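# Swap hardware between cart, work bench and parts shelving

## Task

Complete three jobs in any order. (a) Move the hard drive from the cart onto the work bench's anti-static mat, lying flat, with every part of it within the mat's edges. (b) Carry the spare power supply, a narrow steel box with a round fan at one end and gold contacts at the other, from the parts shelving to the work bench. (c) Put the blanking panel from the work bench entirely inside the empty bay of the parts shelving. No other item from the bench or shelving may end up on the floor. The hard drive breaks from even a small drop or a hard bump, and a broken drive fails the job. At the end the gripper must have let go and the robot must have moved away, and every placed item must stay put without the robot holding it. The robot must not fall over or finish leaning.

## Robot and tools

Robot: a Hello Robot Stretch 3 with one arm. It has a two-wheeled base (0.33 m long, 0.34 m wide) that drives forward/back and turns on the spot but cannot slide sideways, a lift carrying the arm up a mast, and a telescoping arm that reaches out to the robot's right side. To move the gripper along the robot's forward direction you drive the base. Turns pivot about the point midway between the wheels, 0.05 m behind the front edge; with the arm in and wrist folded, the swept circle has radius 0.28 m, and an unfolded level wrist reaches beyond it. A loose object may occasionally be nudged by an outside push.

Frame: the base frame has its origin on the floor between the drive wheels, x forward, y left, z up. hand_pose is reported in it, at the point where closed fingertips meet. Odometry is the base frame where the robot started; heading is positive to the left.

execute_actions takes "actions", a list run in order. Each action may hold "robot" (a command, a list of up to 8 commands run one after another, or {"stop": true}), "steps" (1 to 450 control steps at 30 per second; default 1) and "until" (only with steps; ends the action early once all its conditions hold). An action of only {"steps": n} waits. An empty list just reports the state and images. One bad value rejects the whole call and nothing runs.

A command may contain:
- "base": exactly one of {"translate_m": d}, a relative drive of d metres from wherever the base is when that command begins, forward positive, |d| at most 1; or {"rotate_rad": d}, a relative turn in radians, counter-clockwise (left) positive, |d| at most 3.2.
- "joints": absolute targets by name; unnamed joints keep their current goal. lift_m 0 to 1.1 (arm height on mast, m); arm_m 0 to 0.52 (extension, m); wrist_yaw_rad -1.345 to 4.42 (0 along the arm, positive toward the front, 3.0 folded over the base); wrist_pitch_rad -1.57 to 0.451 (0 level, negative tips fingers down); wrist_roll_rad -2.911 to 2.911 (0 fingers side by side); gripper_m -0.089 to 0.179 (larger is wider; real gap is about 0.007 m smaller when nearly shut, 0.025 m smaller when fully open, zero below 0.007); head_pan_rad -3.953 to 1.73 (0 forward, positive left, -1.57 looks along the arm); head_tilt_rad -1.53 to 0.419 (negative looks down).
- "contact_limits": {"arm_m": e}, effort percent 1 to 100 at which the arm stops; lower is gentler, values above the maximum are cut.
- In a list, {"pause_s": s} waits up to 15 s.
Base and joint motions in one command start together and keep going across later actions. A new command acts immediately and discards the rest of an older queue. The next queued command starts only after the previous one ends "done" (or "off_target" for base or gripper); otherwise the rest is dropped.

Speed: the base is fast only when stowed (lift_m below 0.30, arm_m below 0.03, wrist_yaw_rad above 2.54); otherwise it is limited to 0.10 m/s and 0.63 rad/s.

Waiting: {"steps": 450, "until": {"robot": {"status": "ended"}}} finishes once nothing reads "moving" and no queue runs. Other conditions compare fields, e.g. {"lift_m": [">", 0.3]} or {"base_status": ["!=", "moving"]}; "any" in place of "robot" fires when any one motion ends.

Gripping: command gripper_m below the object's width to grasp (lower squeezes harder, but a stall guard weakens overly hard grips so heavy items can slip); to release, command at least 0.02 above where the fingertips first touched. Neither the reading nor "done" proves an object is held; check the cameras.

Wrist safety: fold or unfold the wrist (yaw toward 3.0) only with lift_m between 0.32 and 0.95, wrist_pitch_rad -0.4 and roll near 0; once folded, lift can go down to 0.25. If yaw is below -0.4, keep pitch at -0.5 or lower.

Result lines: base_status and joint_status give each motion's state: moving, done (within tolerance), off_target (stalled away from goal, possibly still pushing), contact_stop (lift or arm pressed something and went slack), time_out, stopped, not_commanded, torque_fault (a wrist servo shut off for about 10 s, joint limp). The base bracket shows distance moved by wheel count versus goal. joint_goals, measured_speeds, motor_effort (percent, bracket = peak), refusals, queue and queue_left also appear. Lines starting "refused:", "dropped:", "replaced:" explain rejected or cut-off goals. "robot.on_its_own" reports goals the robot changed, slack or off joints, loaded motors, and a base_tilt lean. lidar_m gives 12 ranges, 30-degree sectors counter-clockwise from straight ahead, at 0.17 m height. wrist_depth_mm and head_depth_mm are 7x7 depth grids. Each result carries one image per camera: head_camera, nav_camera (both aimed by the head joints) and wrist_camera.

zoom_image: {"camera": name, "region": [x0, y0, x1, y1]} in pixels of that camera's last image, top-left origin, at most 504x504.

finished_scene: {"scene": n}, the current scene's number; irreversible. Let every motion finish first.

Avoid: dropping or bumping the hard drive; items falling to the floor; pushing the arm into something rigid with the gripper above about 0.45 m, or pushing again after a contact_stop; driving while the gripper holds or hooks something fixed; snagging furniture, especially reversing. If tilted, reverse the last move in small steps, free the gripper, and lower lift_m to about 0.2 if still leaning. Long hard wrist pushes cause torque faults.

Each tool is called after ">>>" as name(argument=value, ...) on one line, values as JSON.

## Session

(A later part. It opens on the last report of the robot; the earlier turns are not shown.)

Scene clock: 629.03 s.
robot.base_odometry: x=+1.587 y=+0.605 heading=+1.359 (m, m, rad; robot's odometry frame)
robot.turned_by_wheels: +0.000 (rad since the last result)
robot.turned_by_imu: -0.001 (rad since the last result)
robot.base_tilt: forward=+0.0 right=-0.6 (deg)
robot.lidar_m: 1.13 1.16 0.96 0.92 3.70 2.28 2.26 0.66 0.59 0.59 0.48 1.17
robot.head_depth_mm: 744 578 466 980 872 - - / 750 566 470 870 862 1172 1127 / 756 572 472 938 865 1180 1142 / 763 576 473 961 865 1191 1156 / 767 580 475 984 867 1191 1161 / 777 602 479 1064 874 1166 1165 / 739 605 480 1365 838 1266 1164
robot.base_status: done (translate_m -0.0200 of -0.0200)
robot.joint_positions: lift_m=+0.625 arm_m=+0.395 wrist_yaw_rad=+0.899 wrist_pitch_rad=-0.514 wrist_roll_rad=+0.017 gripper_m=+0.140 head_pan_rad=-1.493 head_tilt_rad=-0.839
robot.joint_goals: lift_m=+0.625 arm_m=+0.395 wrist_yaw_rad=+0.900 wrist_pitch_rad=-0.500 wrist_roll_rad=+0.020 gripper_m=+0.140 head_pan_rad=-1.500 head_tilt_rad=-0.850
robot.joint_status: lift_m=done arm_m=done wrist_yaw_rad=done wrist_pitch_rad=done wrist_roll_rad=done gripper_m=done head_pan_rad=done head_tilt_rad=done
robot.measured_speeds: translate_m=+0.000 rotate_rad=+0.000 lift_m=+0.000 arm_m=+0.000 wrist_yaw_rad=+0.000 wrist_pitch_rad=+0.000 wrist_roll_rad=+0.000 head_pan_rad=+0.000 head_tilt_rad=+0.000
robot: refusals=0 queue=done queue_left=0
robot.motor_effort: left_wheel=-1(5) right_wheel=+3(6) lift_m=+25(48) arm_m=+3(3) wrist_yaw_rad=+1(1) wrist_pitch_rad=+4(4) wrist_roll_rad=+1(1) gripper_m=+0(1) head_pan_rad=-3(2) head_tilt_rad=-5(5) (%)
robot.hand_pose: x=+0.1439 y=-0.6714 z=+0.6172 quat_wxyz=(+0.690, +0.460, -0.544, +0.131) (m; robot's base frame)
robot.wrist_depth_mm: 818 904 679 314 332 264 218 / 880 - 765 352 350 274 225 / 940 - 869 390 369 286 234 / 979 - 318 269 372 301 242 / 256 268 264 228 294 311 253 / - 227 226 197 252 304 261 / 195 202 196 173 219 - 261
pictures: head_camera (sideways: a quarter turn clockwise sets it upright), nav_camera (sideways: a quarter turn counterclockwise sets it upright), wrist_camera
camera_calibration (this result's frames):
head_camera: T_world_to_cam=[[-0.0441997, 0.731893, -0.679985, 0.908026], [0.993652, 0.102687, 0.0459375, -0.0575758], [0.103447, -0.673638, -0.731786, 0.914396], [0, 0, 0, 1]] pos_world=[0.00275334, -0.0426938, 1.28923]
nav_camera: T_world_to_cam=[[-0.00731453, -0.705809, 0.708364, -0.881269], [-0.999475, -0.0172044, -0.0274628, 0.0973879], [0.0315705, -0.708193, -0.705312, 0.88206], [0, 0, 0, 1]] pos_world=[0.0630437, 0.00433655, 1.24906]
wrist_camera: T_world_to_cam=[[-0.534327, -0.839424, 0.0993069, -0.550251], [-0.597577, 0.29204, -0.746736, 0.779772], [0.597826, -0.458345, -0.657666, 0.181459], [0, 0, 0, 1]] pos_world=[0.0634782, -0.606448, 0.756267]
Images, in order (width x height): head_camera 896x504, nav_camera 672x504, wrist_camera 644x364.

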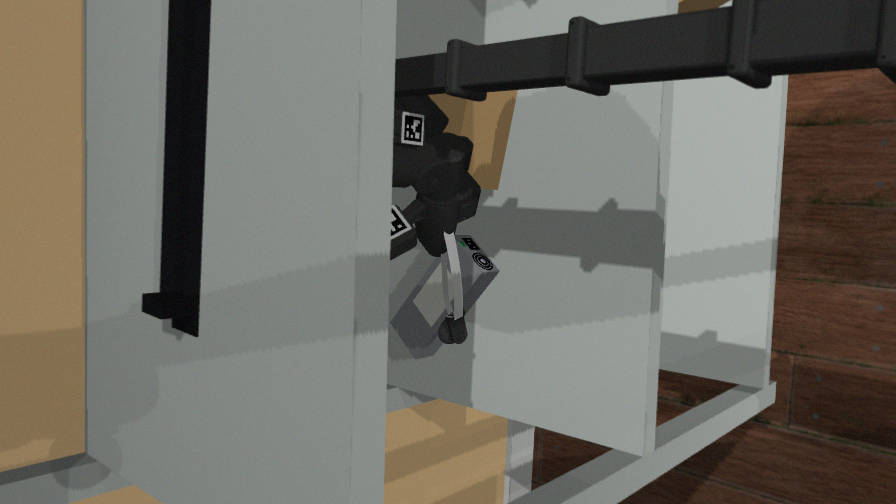

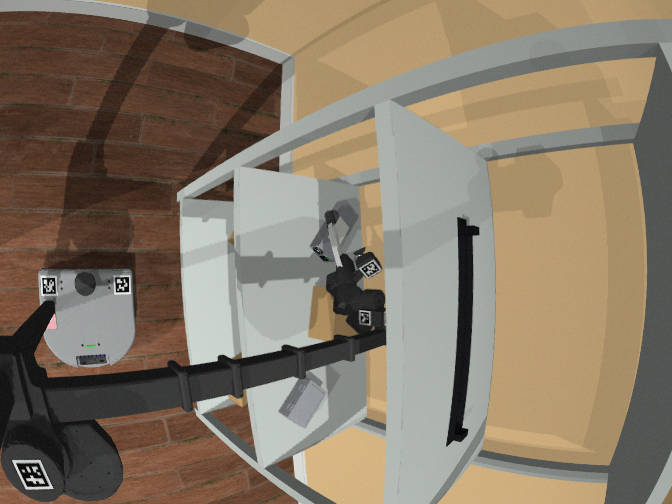

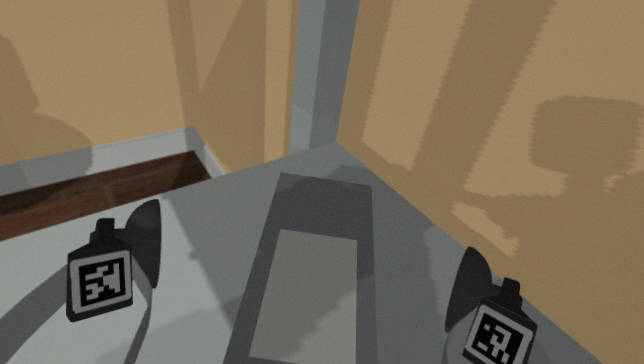

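>>> execute_actions(actions=[{"robot":{"joints":{"lift_m":0.582}},"steps":300,"until":{"robot":{"status":"ended"}}}])

Scene clock: 632.70 s.
robot.base_odometry: x=+1.587 y=+0.605 heading=+1.359 (m, m, rad; robot's odometry frame)
robot.turned_by_wheels: +0.000 (rad since the last result)
robot.turned_by_imu: +0.000 (rad since the last result)
robot.base_tilt: forward=+0.0 right=-0.5 (deg)
robot.lidar_m: 1.13 1.17 0.96 0.92 3.69 2.29 2.26 0.66 0.59 0.59 0.48 1.17
robot.head_depth_mm: 746 579 467 972 864 1180 - / 747 567 468 865 862 1173 1136 / 757 571 471 943 864 1182 1141 / 763 577 473 963 866 1199 1154 / 766 580 476 985 868 1200 1155 / 778 600 477 1068 869 1161 1163 / 738 604 481 1367 839 1261 1164
robot.base_status: done (translate_m -0.0200 of -0.0200)
robot.joint_positions: lift_m=+0.582 arm_m=+0.395 wrist_yaw_rad=+0.899 wrist_pitch_rad=-0.514 wrist_roll_rad=+0.017 gripper_m=+0.140 head_pan_rad=-1.493 head_tilt_rad=-0.839
robot.joint_goals: lift_m=+0.582 arm_m=+0.395 wrist_yaw_rad=+0.900 wrist_pitch_rad=-0.500 wrist_roll_rad=+0.020 gripper_m=+0.140 head_pan_rad=-1.500 head_tilt_rad=-0.850
robot.joint_status: lift_m=done arm_m=done wrist_yaw_rad=done wrist_pitch_rad=done wrist_roll_rad=done gripper_m=done head_pan_rad=done head_tilt_rad=done
robot.measured_speeds: translate_m=+0.000 rotate_rad=+0.000 lift_m=+0.000 arm_m=+0.000 wrist_yaw_rad=+0.000 wrist_pitch_rad=+0.000 wrist_roll_rad=+0.000 head_pan_rad=+0.000 head_tilt_rad=+0.000
robot: refusals=0 queue=done queue_left=0
robot.motor_effort: left_wheel=-1(1) right_wheel=+2(2) lift_m=+25(27) arm_m=+3(3) wrist_yaw_rad=+2(2) wrist_pitch_rad=+4(4) wrist_roll_rad=+1(1) gripper_m=+0(0) head_pan_rad=-2(3) head_tilt_rad=-5(5) (%)
robot.hand_pose: x=+0.1438 y=-0.6714 z=+0.5741 quat_wxyz=(+0.690, +0.460, -0.544, +0.131) (m; robot's base frame)
robot.wrist_depth_mm: 813 921 686 317 331 264 219 / 874 - 760 352 351 275 226 / 939 - 701 322 358 287 234 / 233 241 250 202 275 298 242 / 202 212 206 170 228 257 253 / - 180 152 147 196 216 241 / 155 161 128 130 169 - 189
pictures: head_camera (sideways: a quarter turn clockwise sets it upright), nav_camera (sideways: a quarter turn counterclockwise sets it upright), wrist_camera
camera_calibration (this result's frames):
head_camera: T_world_to_cam=[[-0.0441998, 0.731893, -0.679985, 0.908026], [0.993652, 0.102687, 0.0459375, -0.0575758], [0.103447, -0.673638, -0.731786, 0.914396], [0, 0, 0, 1]] pos_world=[0.00275335, -0.0426938, 1.28923]
nav_camera: T_world_to_cam=[[-0.00731437, -0.705809, 0.708365, -0.881269], [-0.999475, -0.0172046, -0.0274629, 0.097388], [0.0315707, -0.708193, -0.705312, 0.882059], [0, 0, 0, 1]] pos_world=[0.0630437, 0.00433655, 1.24906]
wrist_camera: T_world_to_cam=[[-0.534317, -0.839432, 0.0992932, -0.545975], [-0.597653, 0.292101, -0.746651, 0.747628], [0.597759, -0.458291, -0.657764, 0.153273], [0, 0, 0, 1]] pos_world=[0.0634774, -0.606448, 0.713246]
Images, in order (width x height): head_camera 896x504, nav_camera 672x504, wrist_camera 644x364.

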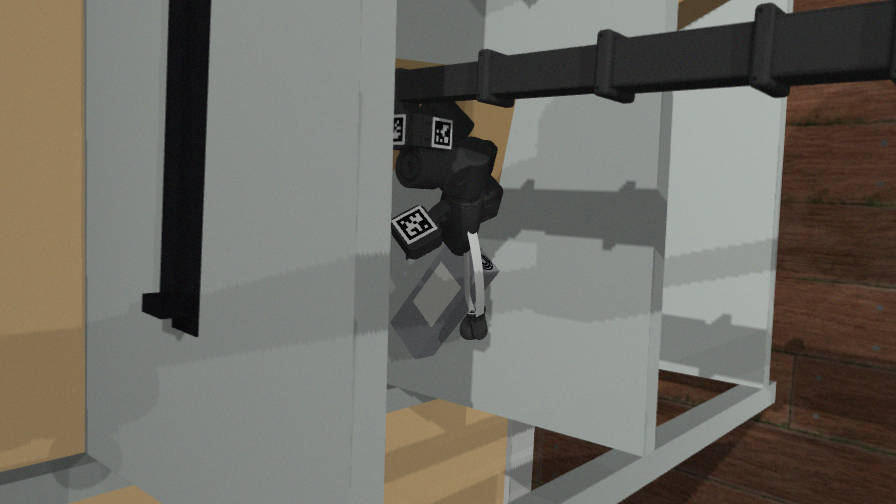

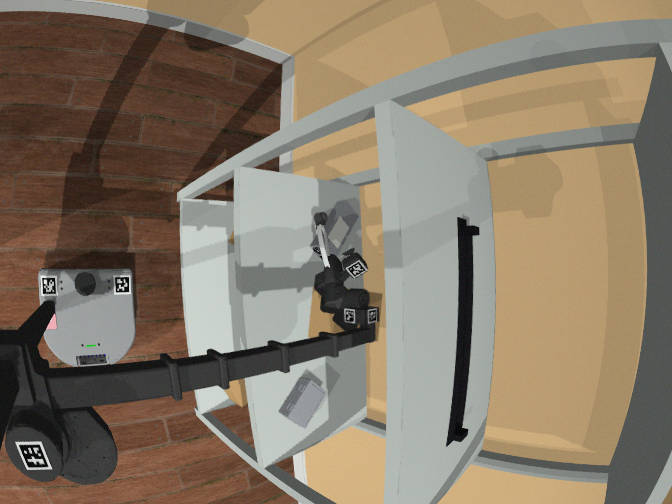

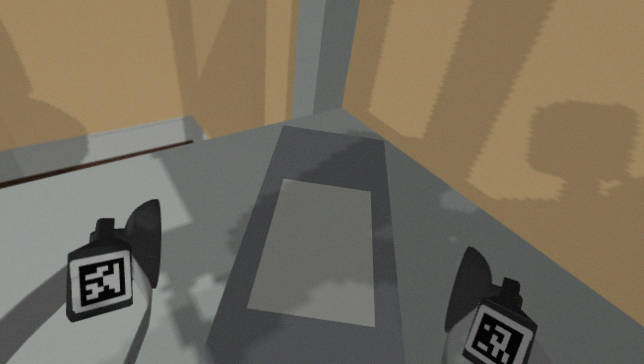

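>>> execute_actions(actions=[{"robot":[{"base":{"translate_m":0.01},"joints":{"arm_m":0.402,"lift_m":0.568}},{"joints":{"gripper_m":0.085}},{"joints":{"gripper_m":0.03}},{"pause_s":0.5},{"joints":{"lift_m":0.59}}],"steps":400,"until":{"robot":{"status":"ended"}}}])

Scene clock: 645.00 s.
robot.base_odometry: x=+1.589 y=+0.614 heading=+1.359 (m, m, rad; robot's odometry frame)
robot.turned_by_wheels: +0.000 (rad since the last result)
robot.turned_by_imu: -0.001 (rad since the last result)
robot.base_tilt: forward=+0.1 right=-0.4 (deg)
robot.lidar_m: 1.12 1.16 0.96 0.92 3.72 2.30 2.27 0.67 0.60 0.59 0.47 1.16
robot.head_depth_mm: 746 564 467 974 873 1179 - / 754 566 469 863 864 1170 1134 / 756 569 471 941 864 1172 1142 / 764 576 474 951 864 1203 1150 / 764 582 476 984 868 1202 1143 / 774 602 477 1097 866 1169 1151 / 741 603 479 1347 792 1283 1161
robot.base_status: done (translate_m +0.0100 of +0.0100)
robot.joint_positions: lift_m=+0.589 arm_m=+0.402 wrist_yaw_rad=+0.898 wrist_pitch_rad=-0.570 wrist_roll_rad=+0.014 gripper_m=+0.034 head_pan_rad=-1.493 head_tilt_rad=-0.839
robot.joint_goals: lift_m=+0.590 arm_m=+0.402 wrist_yaw_rad=+0.900 wrist_pitch_rad=-0.500 wrist_roll_rad=+0.020 gripper_m=+0.033 head_pan_rad=-1.500 head_tilt_rad=-0.850
robot.joint_status: lift_m=done arm_m=done wrist_yaw_rad=done wrist_pitch_rad=done wrist_roll_rad=done gripper_m=done head_pan_rad=done head_tilt_rad=done
robot.measured_speeds: translate_m=+0.000 rotate_rad=+0.000 lift_m=+0.000 arm_m=+0.000 wrist_yaw_rad=+0.000 wrist_pitch_rad=+0.000 wrist_roll_rad=+0.000 head_pan_rad=+0.000 head_tilt_rad=+0.000
robot: refusals=0 queue=done queue_left=0
robot.motor_effort: left_wheel=-1(4) right_wheel=+2(12) lift_m=+55(55) arm_m=+1(3) wrist_yaw_rad=+3(15) wrist_pitch_rad=+20(20) wrist_roll_rad=+3(3) gripper_m=-21(100) head_pan_rad=-2(2) head_tilt_rad=-5(5) (%)
robot.hand_pose: x=+0.1371 y=-0.6733 z=+0.5695 quat_wxyz=(+0.694, +0.474, -0.529, +0.112) (m; robot's base frame)
robot.wrist_depth_mm: 823 924 697 308 327 260 214 / 886 - 784 340 348 272 222 / 941 - 277 224 343 285 231 / 219 226 225 185 255 289 241 / 191 198 153 157 219 230 250 / 169 176 132 136 143 200 212 / - 155 118 120 123 178 182
pictures: head_camera (sideways: a quarter turn clockwise sets it upright), nav_camera (sideways: a quarter turn counterclockwise sets it upright), wrist_camera
camera_calibration (this result's frames):
head_camera: T_world_to_cam=[[-0.0441991, 0.731893, -0.679985, 0.908026], [0.993652, 0.102686, 0.0459375, -0.0575758], [0.103446, -0.673638, -0.731786, 0.914396], [0, 0, 0, 1]] pos_world=[0.00275331, -0.0426938, 1.28923]
nav_camera: T_world_to_cam=[[-0.00731503, -0.705809, 0.708364, -0.881269], [-0.999475, -0.0172037, -0.0274628, 0.0973879], [0.03157, -0.708193, -0.705312, 0.88206], [0, 0, 0, 1]] pos_world=[0.0630437, 0.0043365, 1.24906]
wrist_camera: T_world_to_cam=[[-0.528641, -0.843355, 0.0963905, -0.552502], [-0.631219, 0.314642, -0.708917, 0.739042], [0.56754, -0.435606, -0.698674, 0.196089], [0, 0, 0, 1]] pos_world=[0.0631334, -0.613071, 0.714178]
Images, in order (width x height): head_camera 896x504, nav_camera 672x504, wrist_camera 644x364.

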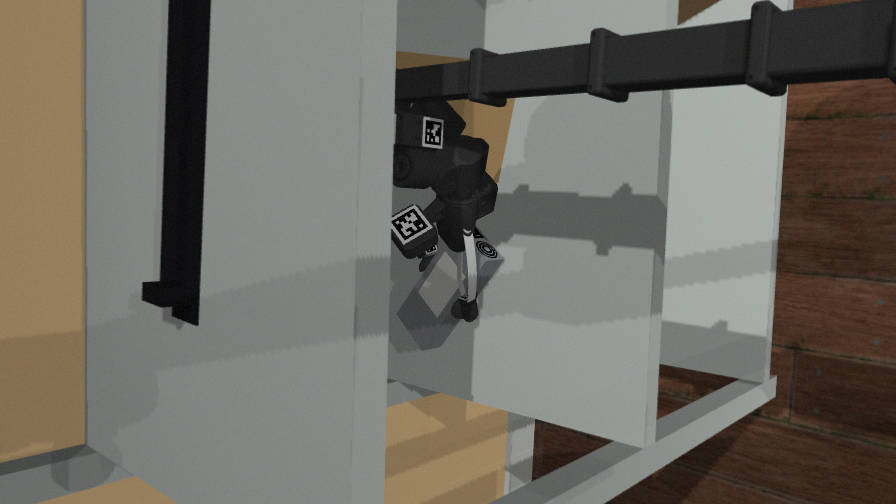

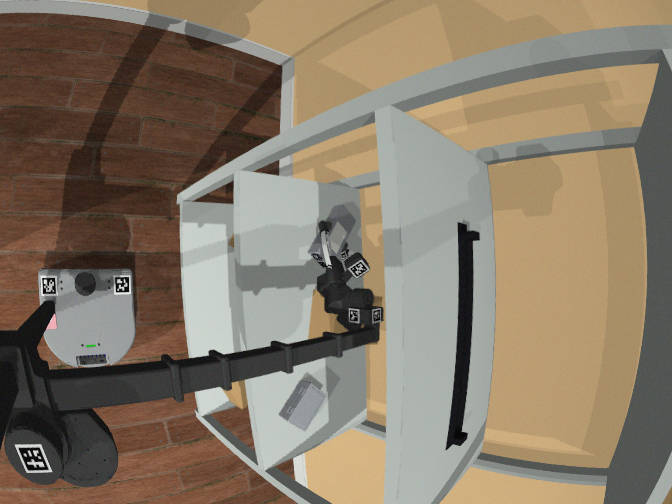

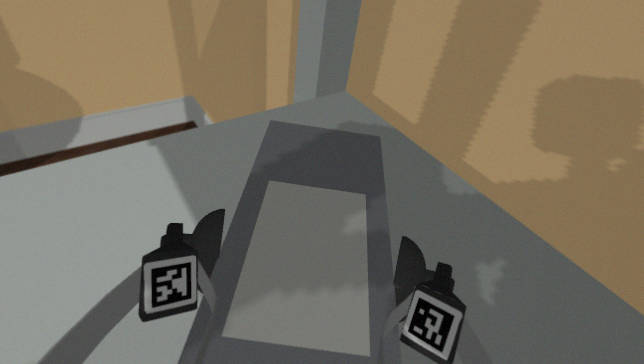

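Heavy. Lift more and check.

>>> execute_actions(actions=[{"robot":[{"joints":{"lift_m":0.62,"wrist_pitch_rad":-0.45}},{"pause_s":0.5}],"steps":400,"until":{"robot":{"status":"ended"}}}])

Scene clock: 648.93 s.
robot.base_odometry: x=+1.589 y=+0.614 heading=+1.359 (m, m, rad; robot's odometry frame)
robot.turned_by_wheels: +0.000 (rad since the last result)
robot.turned_by_imu: -0.001 (rad since the last result)
robot.base_tilt: forward=+0.1 right=-0.6 (deg)
robot.lidar_m: 1.12 1.16 0.96 0.92 3.71 2.30 2.26 0.67 0.60 0.59 0.47 1.16
robot.head_depth_mm: 746 565 468 975 869 - - / 748 568 469 867 864 1173 1131 / 756 569 471 942 862 1168 1141 / 760 576 474 945 867 1201 1150 / 768 583 475 990 866 1203 1158 / 776 602 478 1097 870 1164 1148 / 739 603 480 1365 792 1282 1157
robot.base_status: done (translate_m +0.0100 of +0.0100)
robot.joint_positions: lift_m=+0.619 arm_m=+0.402 wrist_yaw_rad=+0.898 wrist_pitch_rad=-0.523 wrist_roll_rad=+0.014 gripper_m=+0.034 head_pan_rad=-1.493 head_tilt_rad=-0.839
robot.joint_goals: lift_m=+0.620 arm_m=+0.402 wrist_yaw_rad=+0.900 wrist_pitch_rad=-0.450 wrist_roll_rad=+0.020 gripper_m=+0.033 head_pan_rad=-1.500 head_tilt_rad=-0.850
robot.joint_status: lift_m=done arm_m=done wrist_yaw_rad=done wrist_pitch_rad=off_target wrist_roll_rad=done gripper_m=done head_pan_rad=done head_tilt_rad=done
robot.measured_speeds: translate_m=+0.000 rotate_rad=+0.000 lift_m=+0.000 arm_m=+0.000 wrist_yaw_rad=+0.000 wrist_pitch_rad=+0.000 wrist_roll_rad=+0.000 head_pan_rad=+0.000 head_tilt_rad=+0.000
robot: refusals=0 queue=dropped queue_left=0
robot.motor_effort: left_wheel=-1(1) right_wheel=+2(2) lift_m=+56(59) arm_m=+0(0) wrist_yaw_rad=+2(2) wrist_pitch_rad=+21(24) wrist_roll_rad=+3(4) gripper_m=-19(21) head_pan_rad=-2(1) head_tilt_rad=-5(5) (%)
robot.hand_pose: x=+0.1428 y=-0.6778 z=+0.6092 quat_wxyz=(+0.691, +0.462, -0.540, +0.128) (m; robot's base frame)
robot.wrist_depth_mm: 799 913 674 304 323 258 213 / 864 984 756 336 345 269 221 / 933 - 861 367 362 280 229 / 977 - 295 314 351 294 238 / 239 246 193 185 280 303 247 / 209 219 136 143 160 256 257 / 191 190 111 116 120 221 252
pictures: head_camera (sideways: a quarter turn clockwise sets it upright), nav_camera (sideways: a quarter turn counterclockwise sets it upright), wrist_camera
dropped: robot: command 0 of its queue: wrist_pitch_rad: off_target
camera_calibration (this result's frames):
head_camera: T_world_to_cam=[[-0.0441992, 0.731893, -0.679985, 0.908026], [0.993652, 0.102686, 0.0459375, -0.0575758], [0.103446, -0.673638, -0.731786, 0.914396], [0, 0, 0, 1]] pos_world=[0.00275331, -0.0426938, 1.28923]
nav_camera: T_world_to_cam=[[-0.00731495, -0.705809, 0.708364, -0.881269], [-0.999475, -0.0172038, -0.0274628, 0.0973879], [0.0315701, -0.708193, -0.705312, 0.88206], [0, 0, 0, 1]] pos_world=[0.0630437, 0.00433651, 1.24906]
wrist_camera: T_world_to_cam=[[-0.532287, -0.840468, 0.101415, -0.557704], [-0.604649, 0.293597, -0.740405, 0.773236], [0.592512, -0.455428, -0.664466, 0.180809], [0, 0, 0, 1]] pos_world=[0.063547, -0.613406, 0.749209]
Images, in order (width x height): head_camera 896x504, nav_camera 672x504, wrist_camera 644x364.

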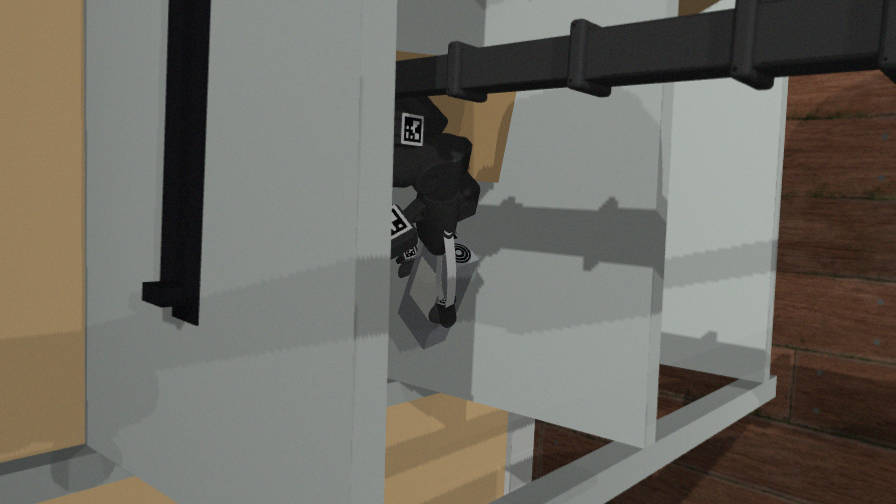

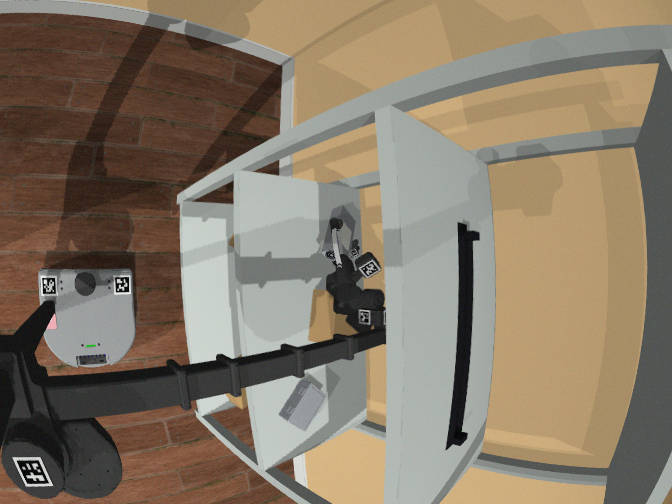

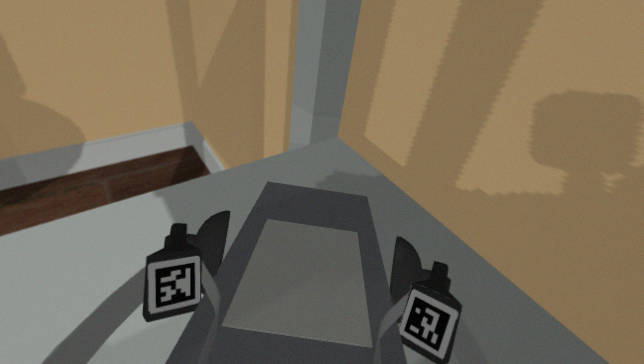

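>>> execute_actions(actions=[{"robot":{"joints":{"lift_m":0.575,"wrist_pitch_rad":-0.5}},"steps":100,"until":{"robot":{"status":"ended"}}},{"robot":{"joints":{"lift_m":0.568}},"steps":100,"until":{"robot":{"status":"ended"}}},{"robot":{"joints":{"gripper_m":0.13}},"steps":100,"until":{"robot":{"status":"ended"}}},{"robot":{"base":{"translate_m":0.016},"joints":{"arm_m":0.414}},"steps":100,"until":{"robot":{"status":"ended"}}}])

Scene clock: 658.63 s.
robot.base_odometry: x=+1.592 y=+0.630 heading=+1.359 (m, m, rad; robot's odometry frame)
robot.turned_by_wheels: +0.000 (rad since the last result)
robot.turned_by_imu: -0.001 (rad since the last result)
robot.base_tilt: forward=+0.0 right=-0.5 (deg)
robot.lidar_m: 1.10 1.14 0.96 0.93 3.72 2.31 2.28 0.68 0.61 0.58 0.47 1.15
robot.head_depth_mm: 743 564 467 932 866 1160 - / 749 566 469 863 862 1164 1136 / 757 570 472 942 862 1171 1136 / 761 576 474 958 864 1201 1152 / 766 599 476 988 871 1203 1154 / 775 602 478 1239 867 1097 1158 / 738 605 479 1338 756 1285 1163
robot.base_status: done (translate_m +0.0160 of +0.0160)
robot.joint_positions: lift_m=+0.568 arm_m=+0.414 wrist_yaw_rad=+0.899 wrist_pitch_rad=-0.513 wrist_roll_rad=+0.015 gripper_m=+0.130 head_pan_rad=-1.493 head_tilt_rad=-0.839
robot.joint_goals: lift_m=+0.568 arm_m=+0.414 wrist_yaw_rad=+0.900 wrist_pitch_rad=-0.500 wrist_roll_rad=+0.020 gripper_m=+0.130 head_pan_rad=-1.500 head_tilt_rad=-0.850
robot.joint_status: lift_m=done arm_m=done wrist_yaw_rad=done wrist_pitch_rad=done wrist_roll_rad=done gripper_m=done head_pan_rad=done head_tilt_rad=done
robot.measured_speeds: translate_m=+0.000 rotate_rad=+0.000 lift_m=+0.000 arm_m=+0.000 wrist_yaw_rad=+0.000 wrist_pitch_rad=+0.000 wrist_roll_rad=+0.000 head_pan_rad=+0.000 head_tilt_rad=+0.000
robot: refusals=0 queue=done queue_left=0
robot.motor_effort: left_wheel=-1(5) right_wheel=+2(15) lift_m=+25(55) arm_m=+3(4) wrist_yaw_rad=+2(1) wrist_pitch_rad=+4(21) wrist_roll_rad=+3(3) gripper_m=+0(87) head_pan_rad=-2(3) head_tilt_rad=-5(5) (%)
robot.hand_pose: x=+0.1439 y=-0.6905 z=+0.5603 quat_wxyz=(+0.690, +0.460, -0.543, +0.132) (m; robot's base frame)
robot.wrist_depth_mm: 792 894 638 282 310 246 203 / 857 971 719 312 327 256 211 / 915 - 703 300 337 266 219 / 563 221 223 181 250 278 226 / 184 194 158 152 210 233 235 / - - 130 131 178 196 227 / 141 146 112 116 125 - 173
pictures: head_camera (sideways: a quarter turn clockwise sets it upright), nav_camera (sideways: a quarter turn counterclockwise sets it upright), wrist_camera
camera_calibration (this result's frames):
head_camera: T_world_to_cam=[[-0.0441874, 0.731901, -0.679977, 0.908016], [0.993654, 0.102669, 0.0459378, -0.0575761], [0.103435, -0.673632, -0.731793, 0.914405], [0, 0, 0, 1]] pos_world=[0.00275258, -0.0426936, 1.28923]
nav_camera: T_world_to_cam=[[-0.00732634, -0.705816, 0.708357, -0.88126], [-0.999475, -0.0171866, -0.0274622, 0.0973871], [0.0315575, -0.708187, -0.70532, 0.882069], [0, 0, 0, 1]] pos_world=[0.0630437, 0.00433608, 1.24906]
wrist_camera: T_world_to_cam=[[-0.533304, -0.839808, 0.101531, -0.562246], [-0.598561, 0.289817, -0.746814, 0.741568], [0.597755, -0.459052, -0.657237, 0.134574], [0, 0, 0, 1]] pos_world=[0.0635831, -0.625321, 0.699346]
Images, in order (width x height): head_camera 896x504, nav_camera 672x504, wrist_camera 644x364.

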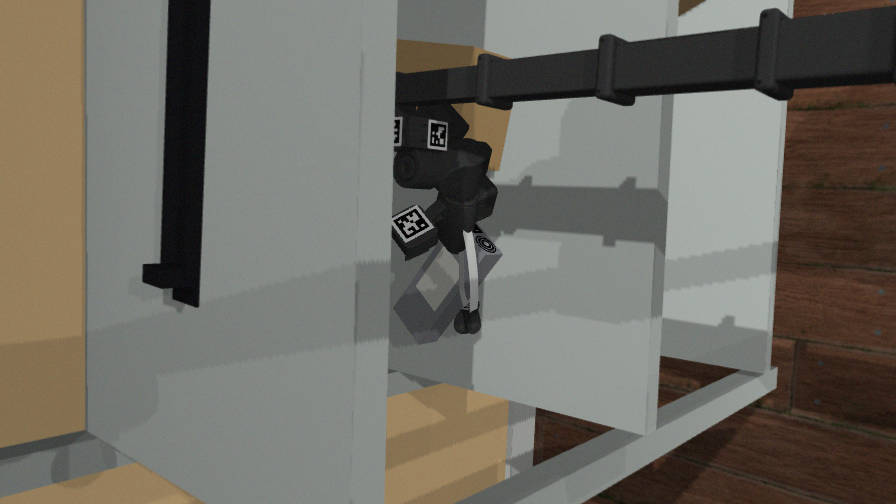

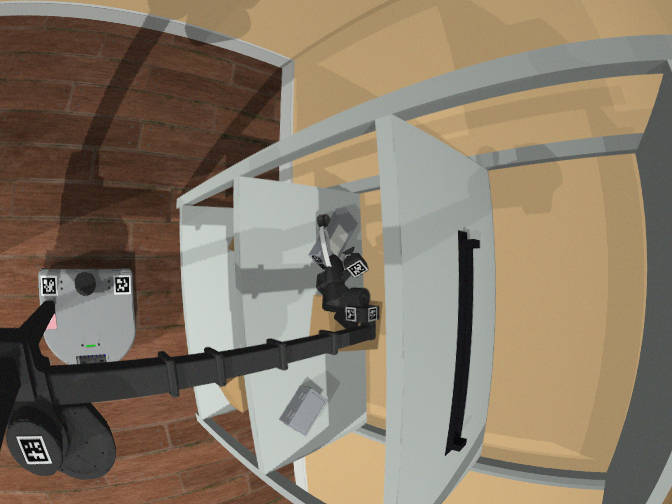

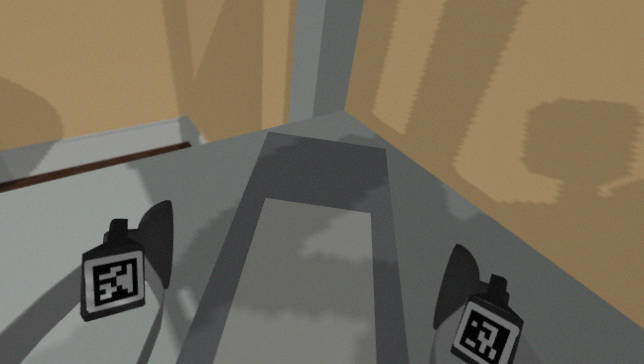

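>>> execute_actions(actions=[{"robot":[{"joints":{"gripper_m":0.085}},{"joints":{"gripper_m":0.03}},{"pause_s":0.5},{"joints":{"lift_m":0.59}},{"joints":{"lift_m":0.62}},{"pause_s":0.5}],"steps":400,"until":{"robot":{"status":"ended"}}}])

Scene clock: 669.17 s.
robot.base_odometry: x=+1.592 y=+0.630 heading=+1.359 (m, m, rad; robot's odometry frame)
robot.turned_by_wheels: +0.000 (rad since the last result)
robot.turned_by_imu: -0.001 (rad since the last result)
robot.base_tilt: forward=-0.1 right=-0.4 (deg)
robot.lidar_m: 1.10 1.14 0.96 0.92 3.78 2.31 2.28 0.68 0.61 0.58 0.47 1.15
robot.head_depth_mm: 743 566 466 950 876 - - / 752 566 469 867 860 1178 1135 / 754 570 471 939 863 1175 1135 / 762 575 473 944 861 1198 1153 / 765 596 475 968 866 1198 1156 / 773 600 477 1228 870 1098 1155 / 740 605 480 1325 753 1276 1165
robot.base_status: done (translate_m +0.0160 of +0.0160)
robot.joint_positions: lift_m=+0.619 arm_m=+0.414 wrist_yaw_rad=+0.898 wrist_pitch_rad=-0.575 wrist_roll_rad=+0.015 gripper_m=+0.034 head_pan_rad=-1.493 head_tilt_rad=-0.839
robot.joint_goals: lift_m=+0.620 arm_m=+0.414 wrist_yaw_rad=+0.900 wrist_pitch_rad=-0.500 wrist_roll_rad=+0.020 gripper_m=+0.033 head_pan_rad=-1.500 head_tilt_rad=-0.850
robot.joint_status: lift_m=done arm_m=done wrist_yaw_rad=done wrist_pitch_rad=done wrist_roll_rad=done gripper_m=done head_pan_rad=done head_tilt_rad=done
robot.measured_speeds: translate_m=+0.000 rotate_rad=+0.000 lift_m=+0.000 arm_m=+0.000 wrist_yaw_rad=+0.000 wrist_pitch_rad=+0.000 wrist_roll_rad=+0.000 head_pan_rad=+0.000 head_tilt_rad=+0.000
robot: refusals=0 queue=done queue_left=0
robot.motor_effort: left_wheel=-1(2) right_wheel=+2(6) lift_m=+56(57) arm_m=+1(3) wrist_yaw_rad=+2(4) wrist_pitch_rad=+22(22) wrist_roll_rad=+2(3) gripper_m=-20(100) head_pan_rad=-2(2) head_tilt_rad=-5(5) (%)
robot.hand_pose: x=+0.1364 y=-0.6847 z=+0.5983 quat_wxyz=(+0.694, +0.476, -0.529, +0.110) (m; robot's base frame)
robot.wrist_depth_mm: 802 920 663 290 315 250 206 / 861 - 763 321 334 261 214 / 947 - 875 338 349 274 222 / 927 949 265 180 335 287 232 / 223 231 151 155 255 290 241 / 199 206 132 136 143 235 252 / 181 180 118 121 128 208 241
pictures: head_camera (sideways: a quarter turn clockwise sets it upright), nav_camera (sideways: a quarter turn counterclockwise sets it upright), wrist_camera
camera_calibration (this result's frames):
head_camera: T_world_to_cam=[[-0.0441876, 0.731901, -0.679977, 0.908016], [0.993654, 0.102669, 0.0459378, -0.0575761], [0.103435, -0.673632, -0.731793, 0.914405], [0, 0, 0, 1]] pos_world=[0.0027526, -0.0426936, 1.28923]
nav_camera: T_world_to_cam=[[-0.00732608, -0.705816, 0.708357, -0.88126], [-0.999475, -0.017187, -0.0274622, 0.0973871], [0.0315578, -0.708187, -0.70532, 0.882069], [0, 0, 0, 1]] pos_world=[0.0630437, 0.00433611, 1.24906]
wrist_camera: T_world_to_cam=[[-0.529048, -0.84329, 0.0947054, -0.56418], [-0.633634, 0.318332, -0.705105, 0.763156], [0.56446, -0.433043, -0.702751, 0.216284], [0, 0, 0, 1]] pos_world=[0.0629995, -0.625044, 0.74353]
Images, in order (width x height): head_camera 896x504, nav_camera 672x504, wrist_camera 644x364.

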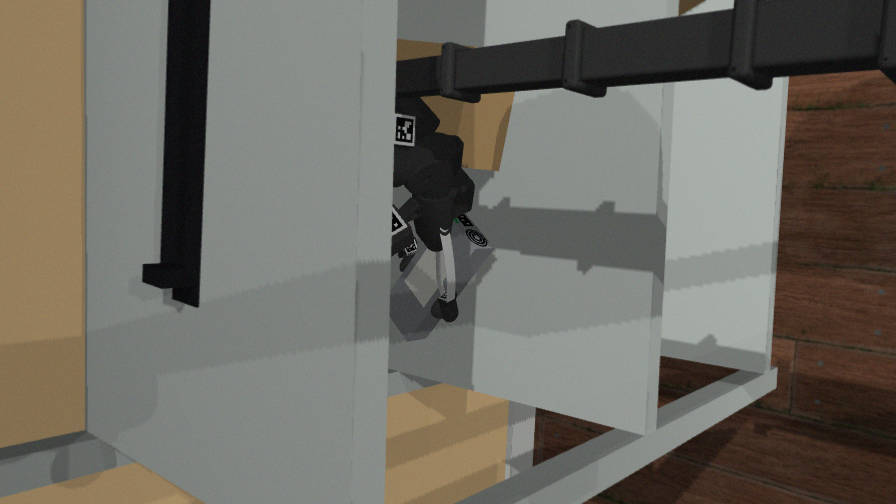

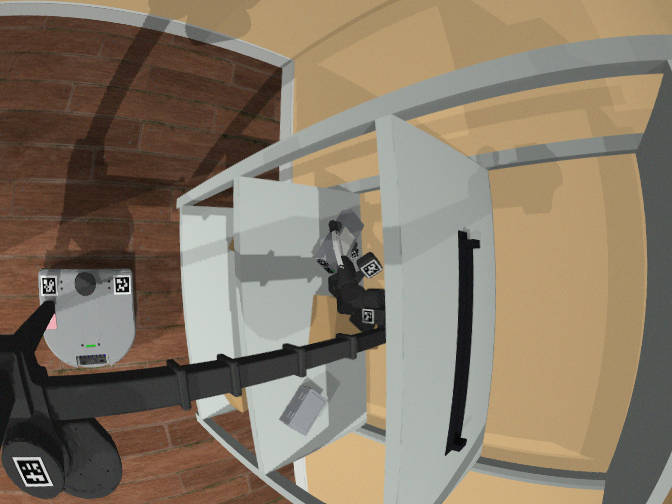

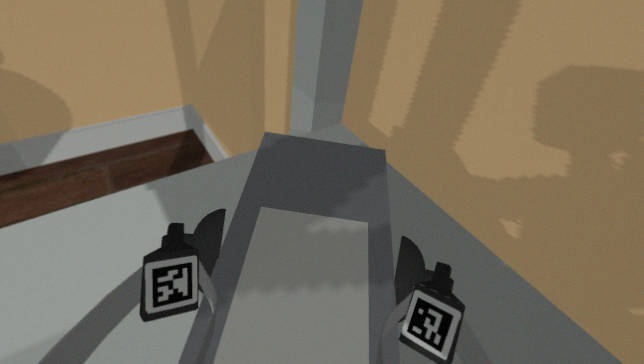

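>>> execute_actions(actions=[{"robot":[{"joints":{"arm_m":0.24}},{"base":{"translate_m":-0.1},"joints":{"arm_m":0.0}},{"base":{"translate_m":-0.2},"joints":{"wrist_yaw_rad":2.6,"head_pan_rad":-0.6,"head_tilt_rad":-1.0}},{"base":{"translate_m":-0.25},"joints":{"lift_m":0.29}}],"steps":450,"until":{"robot":{"status":"ended"}}}])

Scene clock: 690.00 s.
robot.base_odometry: x=+1.476 y=+0.092 heading=+1.359 (m, m, rad; robot's odometry frame)
robot.turned_by_wheels: +0.000 (rad since the last result)
robot.turned_by_imu: -0.001 (rad since the last result)
robot.base_tilt: forward=+0.0 right=-0.5 (deg)
robot.lidar_m: 1.65 1.31 1.02 1.64 2.97 1.75 1.97 1.27 0.93 0.40 0.50 0.88
robot.head_depth_mm: 538 506 932 888 828 1153 1113 / 541 1156 993 903 1283 1212 - / 577 1183 1021 1375 1329 1225 1149 / 1565 1769 1064 1467 1376 1229 1121 / 1710 1909 1680 1530 1385 1237 1126 / 1641 1932 1785 1555 1375 1242 1130 / 1586 1846 1791 1563 1396 1242 1136
robot.base_status: done (translate_m -0.2500 of -0.2500)
robot.joint_positions: lift_m=+0.290 arm_m=+0.000 wrist_yaw_rad=+2.599 wrist_pitch_rad=-0.576 wrist_roll_rad=+0.017 gripper_m=+0.034 head_pan_rad=-0.607 head_tilt_rad=-0.988
robot.joint_goals: lift_m=+0.290 arm_m=+0.000 wrist_yaw_rad=+2.600 wrist_pitch_rad=-0.500 wrist_roll_rad=+0.020 gripper_m=+0.033 head_pan_rad=-0.600 head_tilt_rad=-1.000
robot.joint_status: lift_m=done arm_m=done wrist_yaw_rad=done wrist_pitch_rad=done wrist_roll_rad=done gripper_m=done head_pan_rad=done head_tilt_rad=done
robot.measured_speeds: translate_m=+0.000 rotate_rad=+0.000 lift_m=+0.000 arm_m=+0.000 wrist_yaw_rad=+0.000 wrist_pitch_rad=+0.000 wrist_roll_rad=+0.000 head_pan_rad=+0.000 head_tilt_rad=+0.000
robot: refusals=0 queue=done queue_left=0
robot.motor_effort: left_wheel=-1(6) right_wheel=+3(4) lift_m=+32(56) arm_m=-4(5) wrist_yaw_rad=+2(8) wrist_pitch_rad=+22(22) wrist_roll_rad=+2(3) gripper_m=-20(20) head_pan_rad=+2(30) head_tilt_rad=-6(19) (%)
robot.hand_pose: x=+0.0830 y=+0.0276 z=+0.2691 quat_wxyz=(+0.376, +0.712, +0.009, +0.594) (m; robot's base frame)
robot.wrist_depth_mm: 933 971 - - - - - / 732 765 823 865 928 - - / 610 627 666 702 729 794 828 / 519 543 535 180 606 644 676 / 467 489 152 155 521 551 579 / - - 132 136 143 478 495 / - - 117 121 128 425 435
pictures: head_camera (sideways: a quarter turn clockwise sets it upright), nav_camera (sideways: a quarter turn counterclockwise sets it upright), wrist_camera
camera_calibration (this result's frames):
head_camera: T_world_to_cam=[[-0.670902, 0.481272, -0.564153, 0.760929], [0.554553, 0.830695, 0.0491707, -0.0590974], [0.492303, -0.279864, -0.824205, 1.03219], [0, 0, 0, 1]] pos_world=[0.0351289, -0.0282483, 1.28292]
nav_camera: T_world_to_cam=[[0.621837, -0.507268, 0.596656, -0.739548], [-0.621442, -0.783248, -0.018235, 0.0830639], [0.476579, -0.359448, -0.80229, 1.00545], [0, 0, 0, 1]] pos_world=[0.03232, 0.0513189, 1.24944]
wrist_camera: T_world_to_cam=[[0.904471, -0.416227, 0.0932076, -0.0909271], [-0.235154, -0.668906, -0.705172, 0.264618], [0.355859, 0.615889, -0.702883, 0.311946], [0, 0, 0, 1]] pos_world=[0.0334581, -0.0529659, 0.414337]
Images, in order (width x height): head_camera 896x504, nav_camera 672x504, wrist_camera 644x364.

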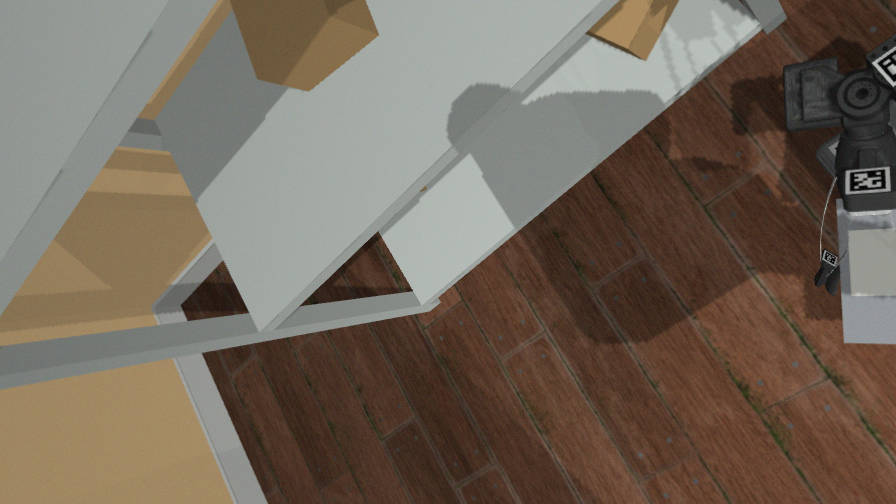

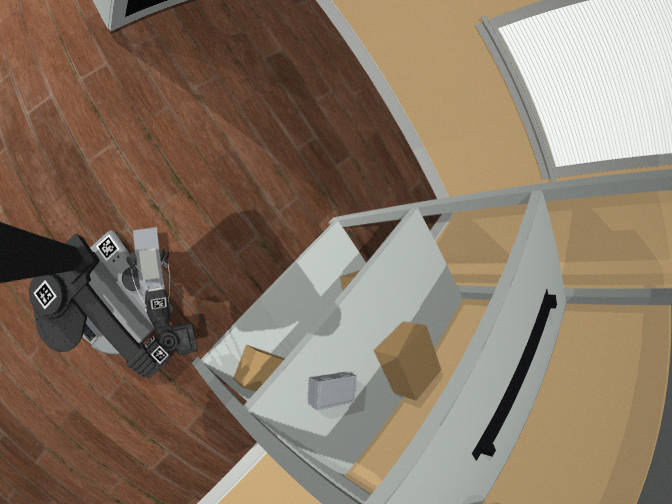

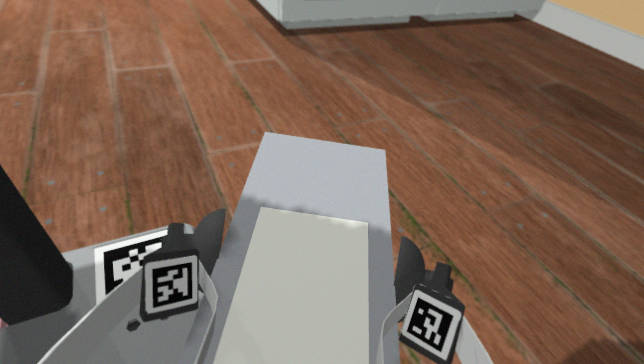

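>>> execute_actions(actions=[{"robot":[{"base":{"rotate_rad":1.571},"joints":{"head_pan_rad":0,"head_tilt_rad":-0.6}},{"base":{"translate_m":0.9}},{"base":{"translate_m":0.9}}],"steps":450,"until":{"robot":{"status":"ended"}}}])

Scene clock: 704.33 s.
robot.base_odometry: x=-0.283 y=+0.470 heading=+2.930 (m, m, rad; robot's odometry frame)
robot.turned_by_wheels: +1.571 (rad since the last result)
robot.turned_by_imu: +1.555 (rad since the last result)
robot.base_tilt: forward=+0.1 right=-0.5 (deg)
robot.lidar_m: 1.32 2.13 2.21 2.12 2.11 2.79 2.18 0.59 0.42 0.41 0.42 1.85
robot.head_depth_mm: 1808 1889 1496 2251 1788 1462 1257 / 1795 1905 1522 2250 1782 1470 1250 / 1780 1893 1518 2248 1808 1489 1256 / 1790 1912 1469 2211 1760 1477 1250 / 1787 1978 2244 2301 1798 1487 1252 / 1811 1981 2232 2315 1815 1494 1263 / 1799 1994 2222 2332 1822 1496 1272
robot.base_status: done (translate_m +0.9000 of +0.9000)
robot.joint_positions: lift_m=+0.290 arm_m=+0.000 wrist_yaw_rad=+2.600 wrist_pitch_rad=-0.576 wrist_roll_rad=+0.017 gripper_m=+0.034 head_pan_rad=-0.007 head_tilt_rad=-0.605
robot.joint_goals: lift_m=+0.290 arm_m=+0.000 wrist_yaw_rad=+2.600 wrist_pitch_rad=-0.500 wrist_roll_rad=+0.020 gripper_m=+0.033 head_pan_rad=+0.000 head_tilt_rad=-0.600
robot.joint_status: lift_m=done arm_m=done wrist_yaw_rad=done wrist_pitch_rad=done wrist_roll_rad=done gripper_m=done head_pan_rad=done head_tilt_rad=done
robot.measured_speeds: translate_m=+0.000 rotate_rad=+0.000 lift_m=+0.000 arm_m=+0.000 wrist_yaw_rad=+0.000 wrist_pitch_rad=+0.000 wrist_roll_rad=+0.000 head_pan_rad=+0.000 head_tilt_rad=+0.000
robot: refusals=0 queue=done queue_left=0
robot.motor_effort: left_wheel=-1(8) right_wheel=+3(15) lift_m=+33(34) arm_m=-5(4) wrist_yaw_rad=+0(1) wrist_pitch_rad=+22(22) wrist_roll_rad=+2(2) gripper_m=-20(21) head_pan_rad=+3(24) head_tilt_rad=+2(26) (%)
robot.hand_pose: x=+0.0828 y=+0.0276 z=+0.2691 quat_wxyz=(+0.375, +0.712, +0.009, +0.594) (m; robot's base frame)
robot.wrist_depth_mm: 899 972 - - - - - / 737 764 806 878 917 - - / 604 642 662 708 749 779 853 / 522 540 538 180 607 645 680 / 464 486 151 155 526 553 573 / - - 132 136 143 475 491 / - - 117 121 128 427 438
pictures: head_camera (sideways: a quarter turn clockwise sets it upright), nav_camera (sideways: a quarter turn counterclockwise sets it upright), wrist_camera
camera_calibration (this result's frames):
head_camera: T_world_to_cam=[[-0.554848, 0.0165559, -0.831787, 1.109], [-0.0283621, 0.998844, 0.0388001, -0.0420623], [0.831468, 0.0451194, -0.553737, 0.678353], [0, 0, 0, 1]] pos_world=[0.0501065, -0.0069536, 1.29971]
nav_camera: T_world_to_cam=[[0.51873, -0.0656423, 0.852414, -1.07225], [-0.0592543, -0.997411, -0.0407494, 0.108961], [0.852882, -0.0293713, -0.521277, 0.637643], [0, 0, 0, 1]] pos_world=[0.0188322, 0.0570217, 1.25083]
wrist_camera: T_world_to_cam=[[0.904849, -0.415407, 0.0931964, -0.0907998], [-0.234608, -0.669209, -0.705066, 0.264515], [0.355258, 0.616114, -0.702991, 0.312007], [0, 0, 0, 1]] pos_world=[0.0333745, -0.0529349, 0.414301]
Images, in order (width x height): head_camera 896x504, nav_camera 672x504, wrist_camera 644x364.

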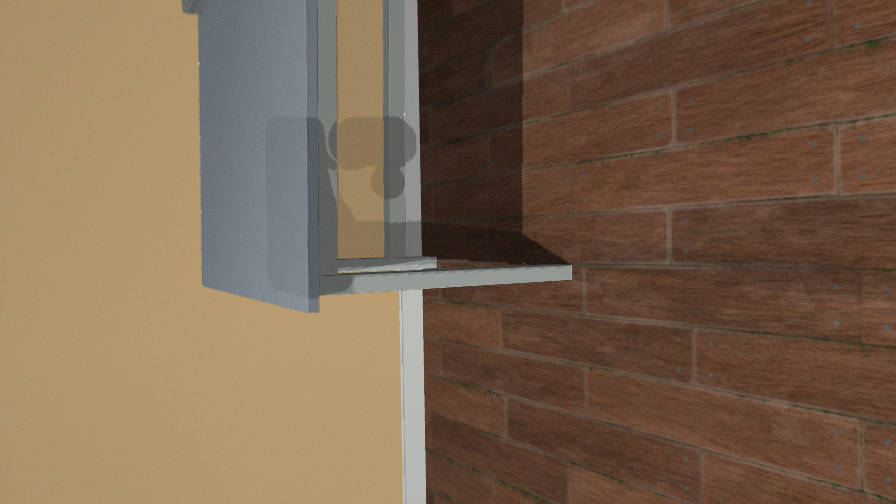

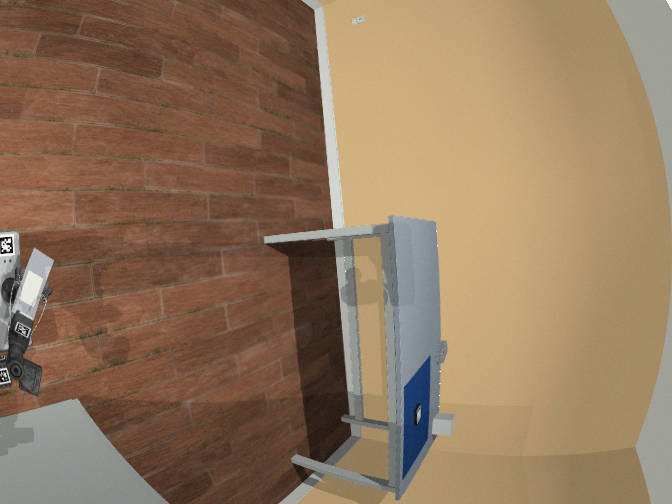

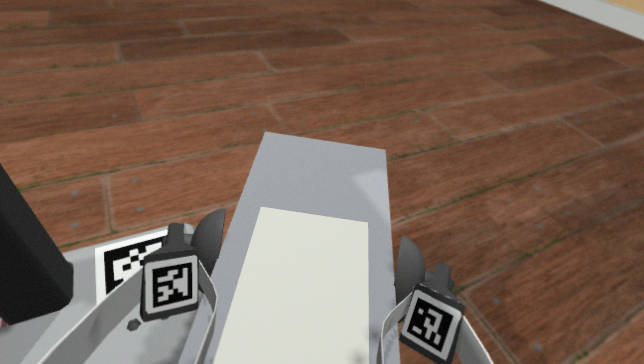

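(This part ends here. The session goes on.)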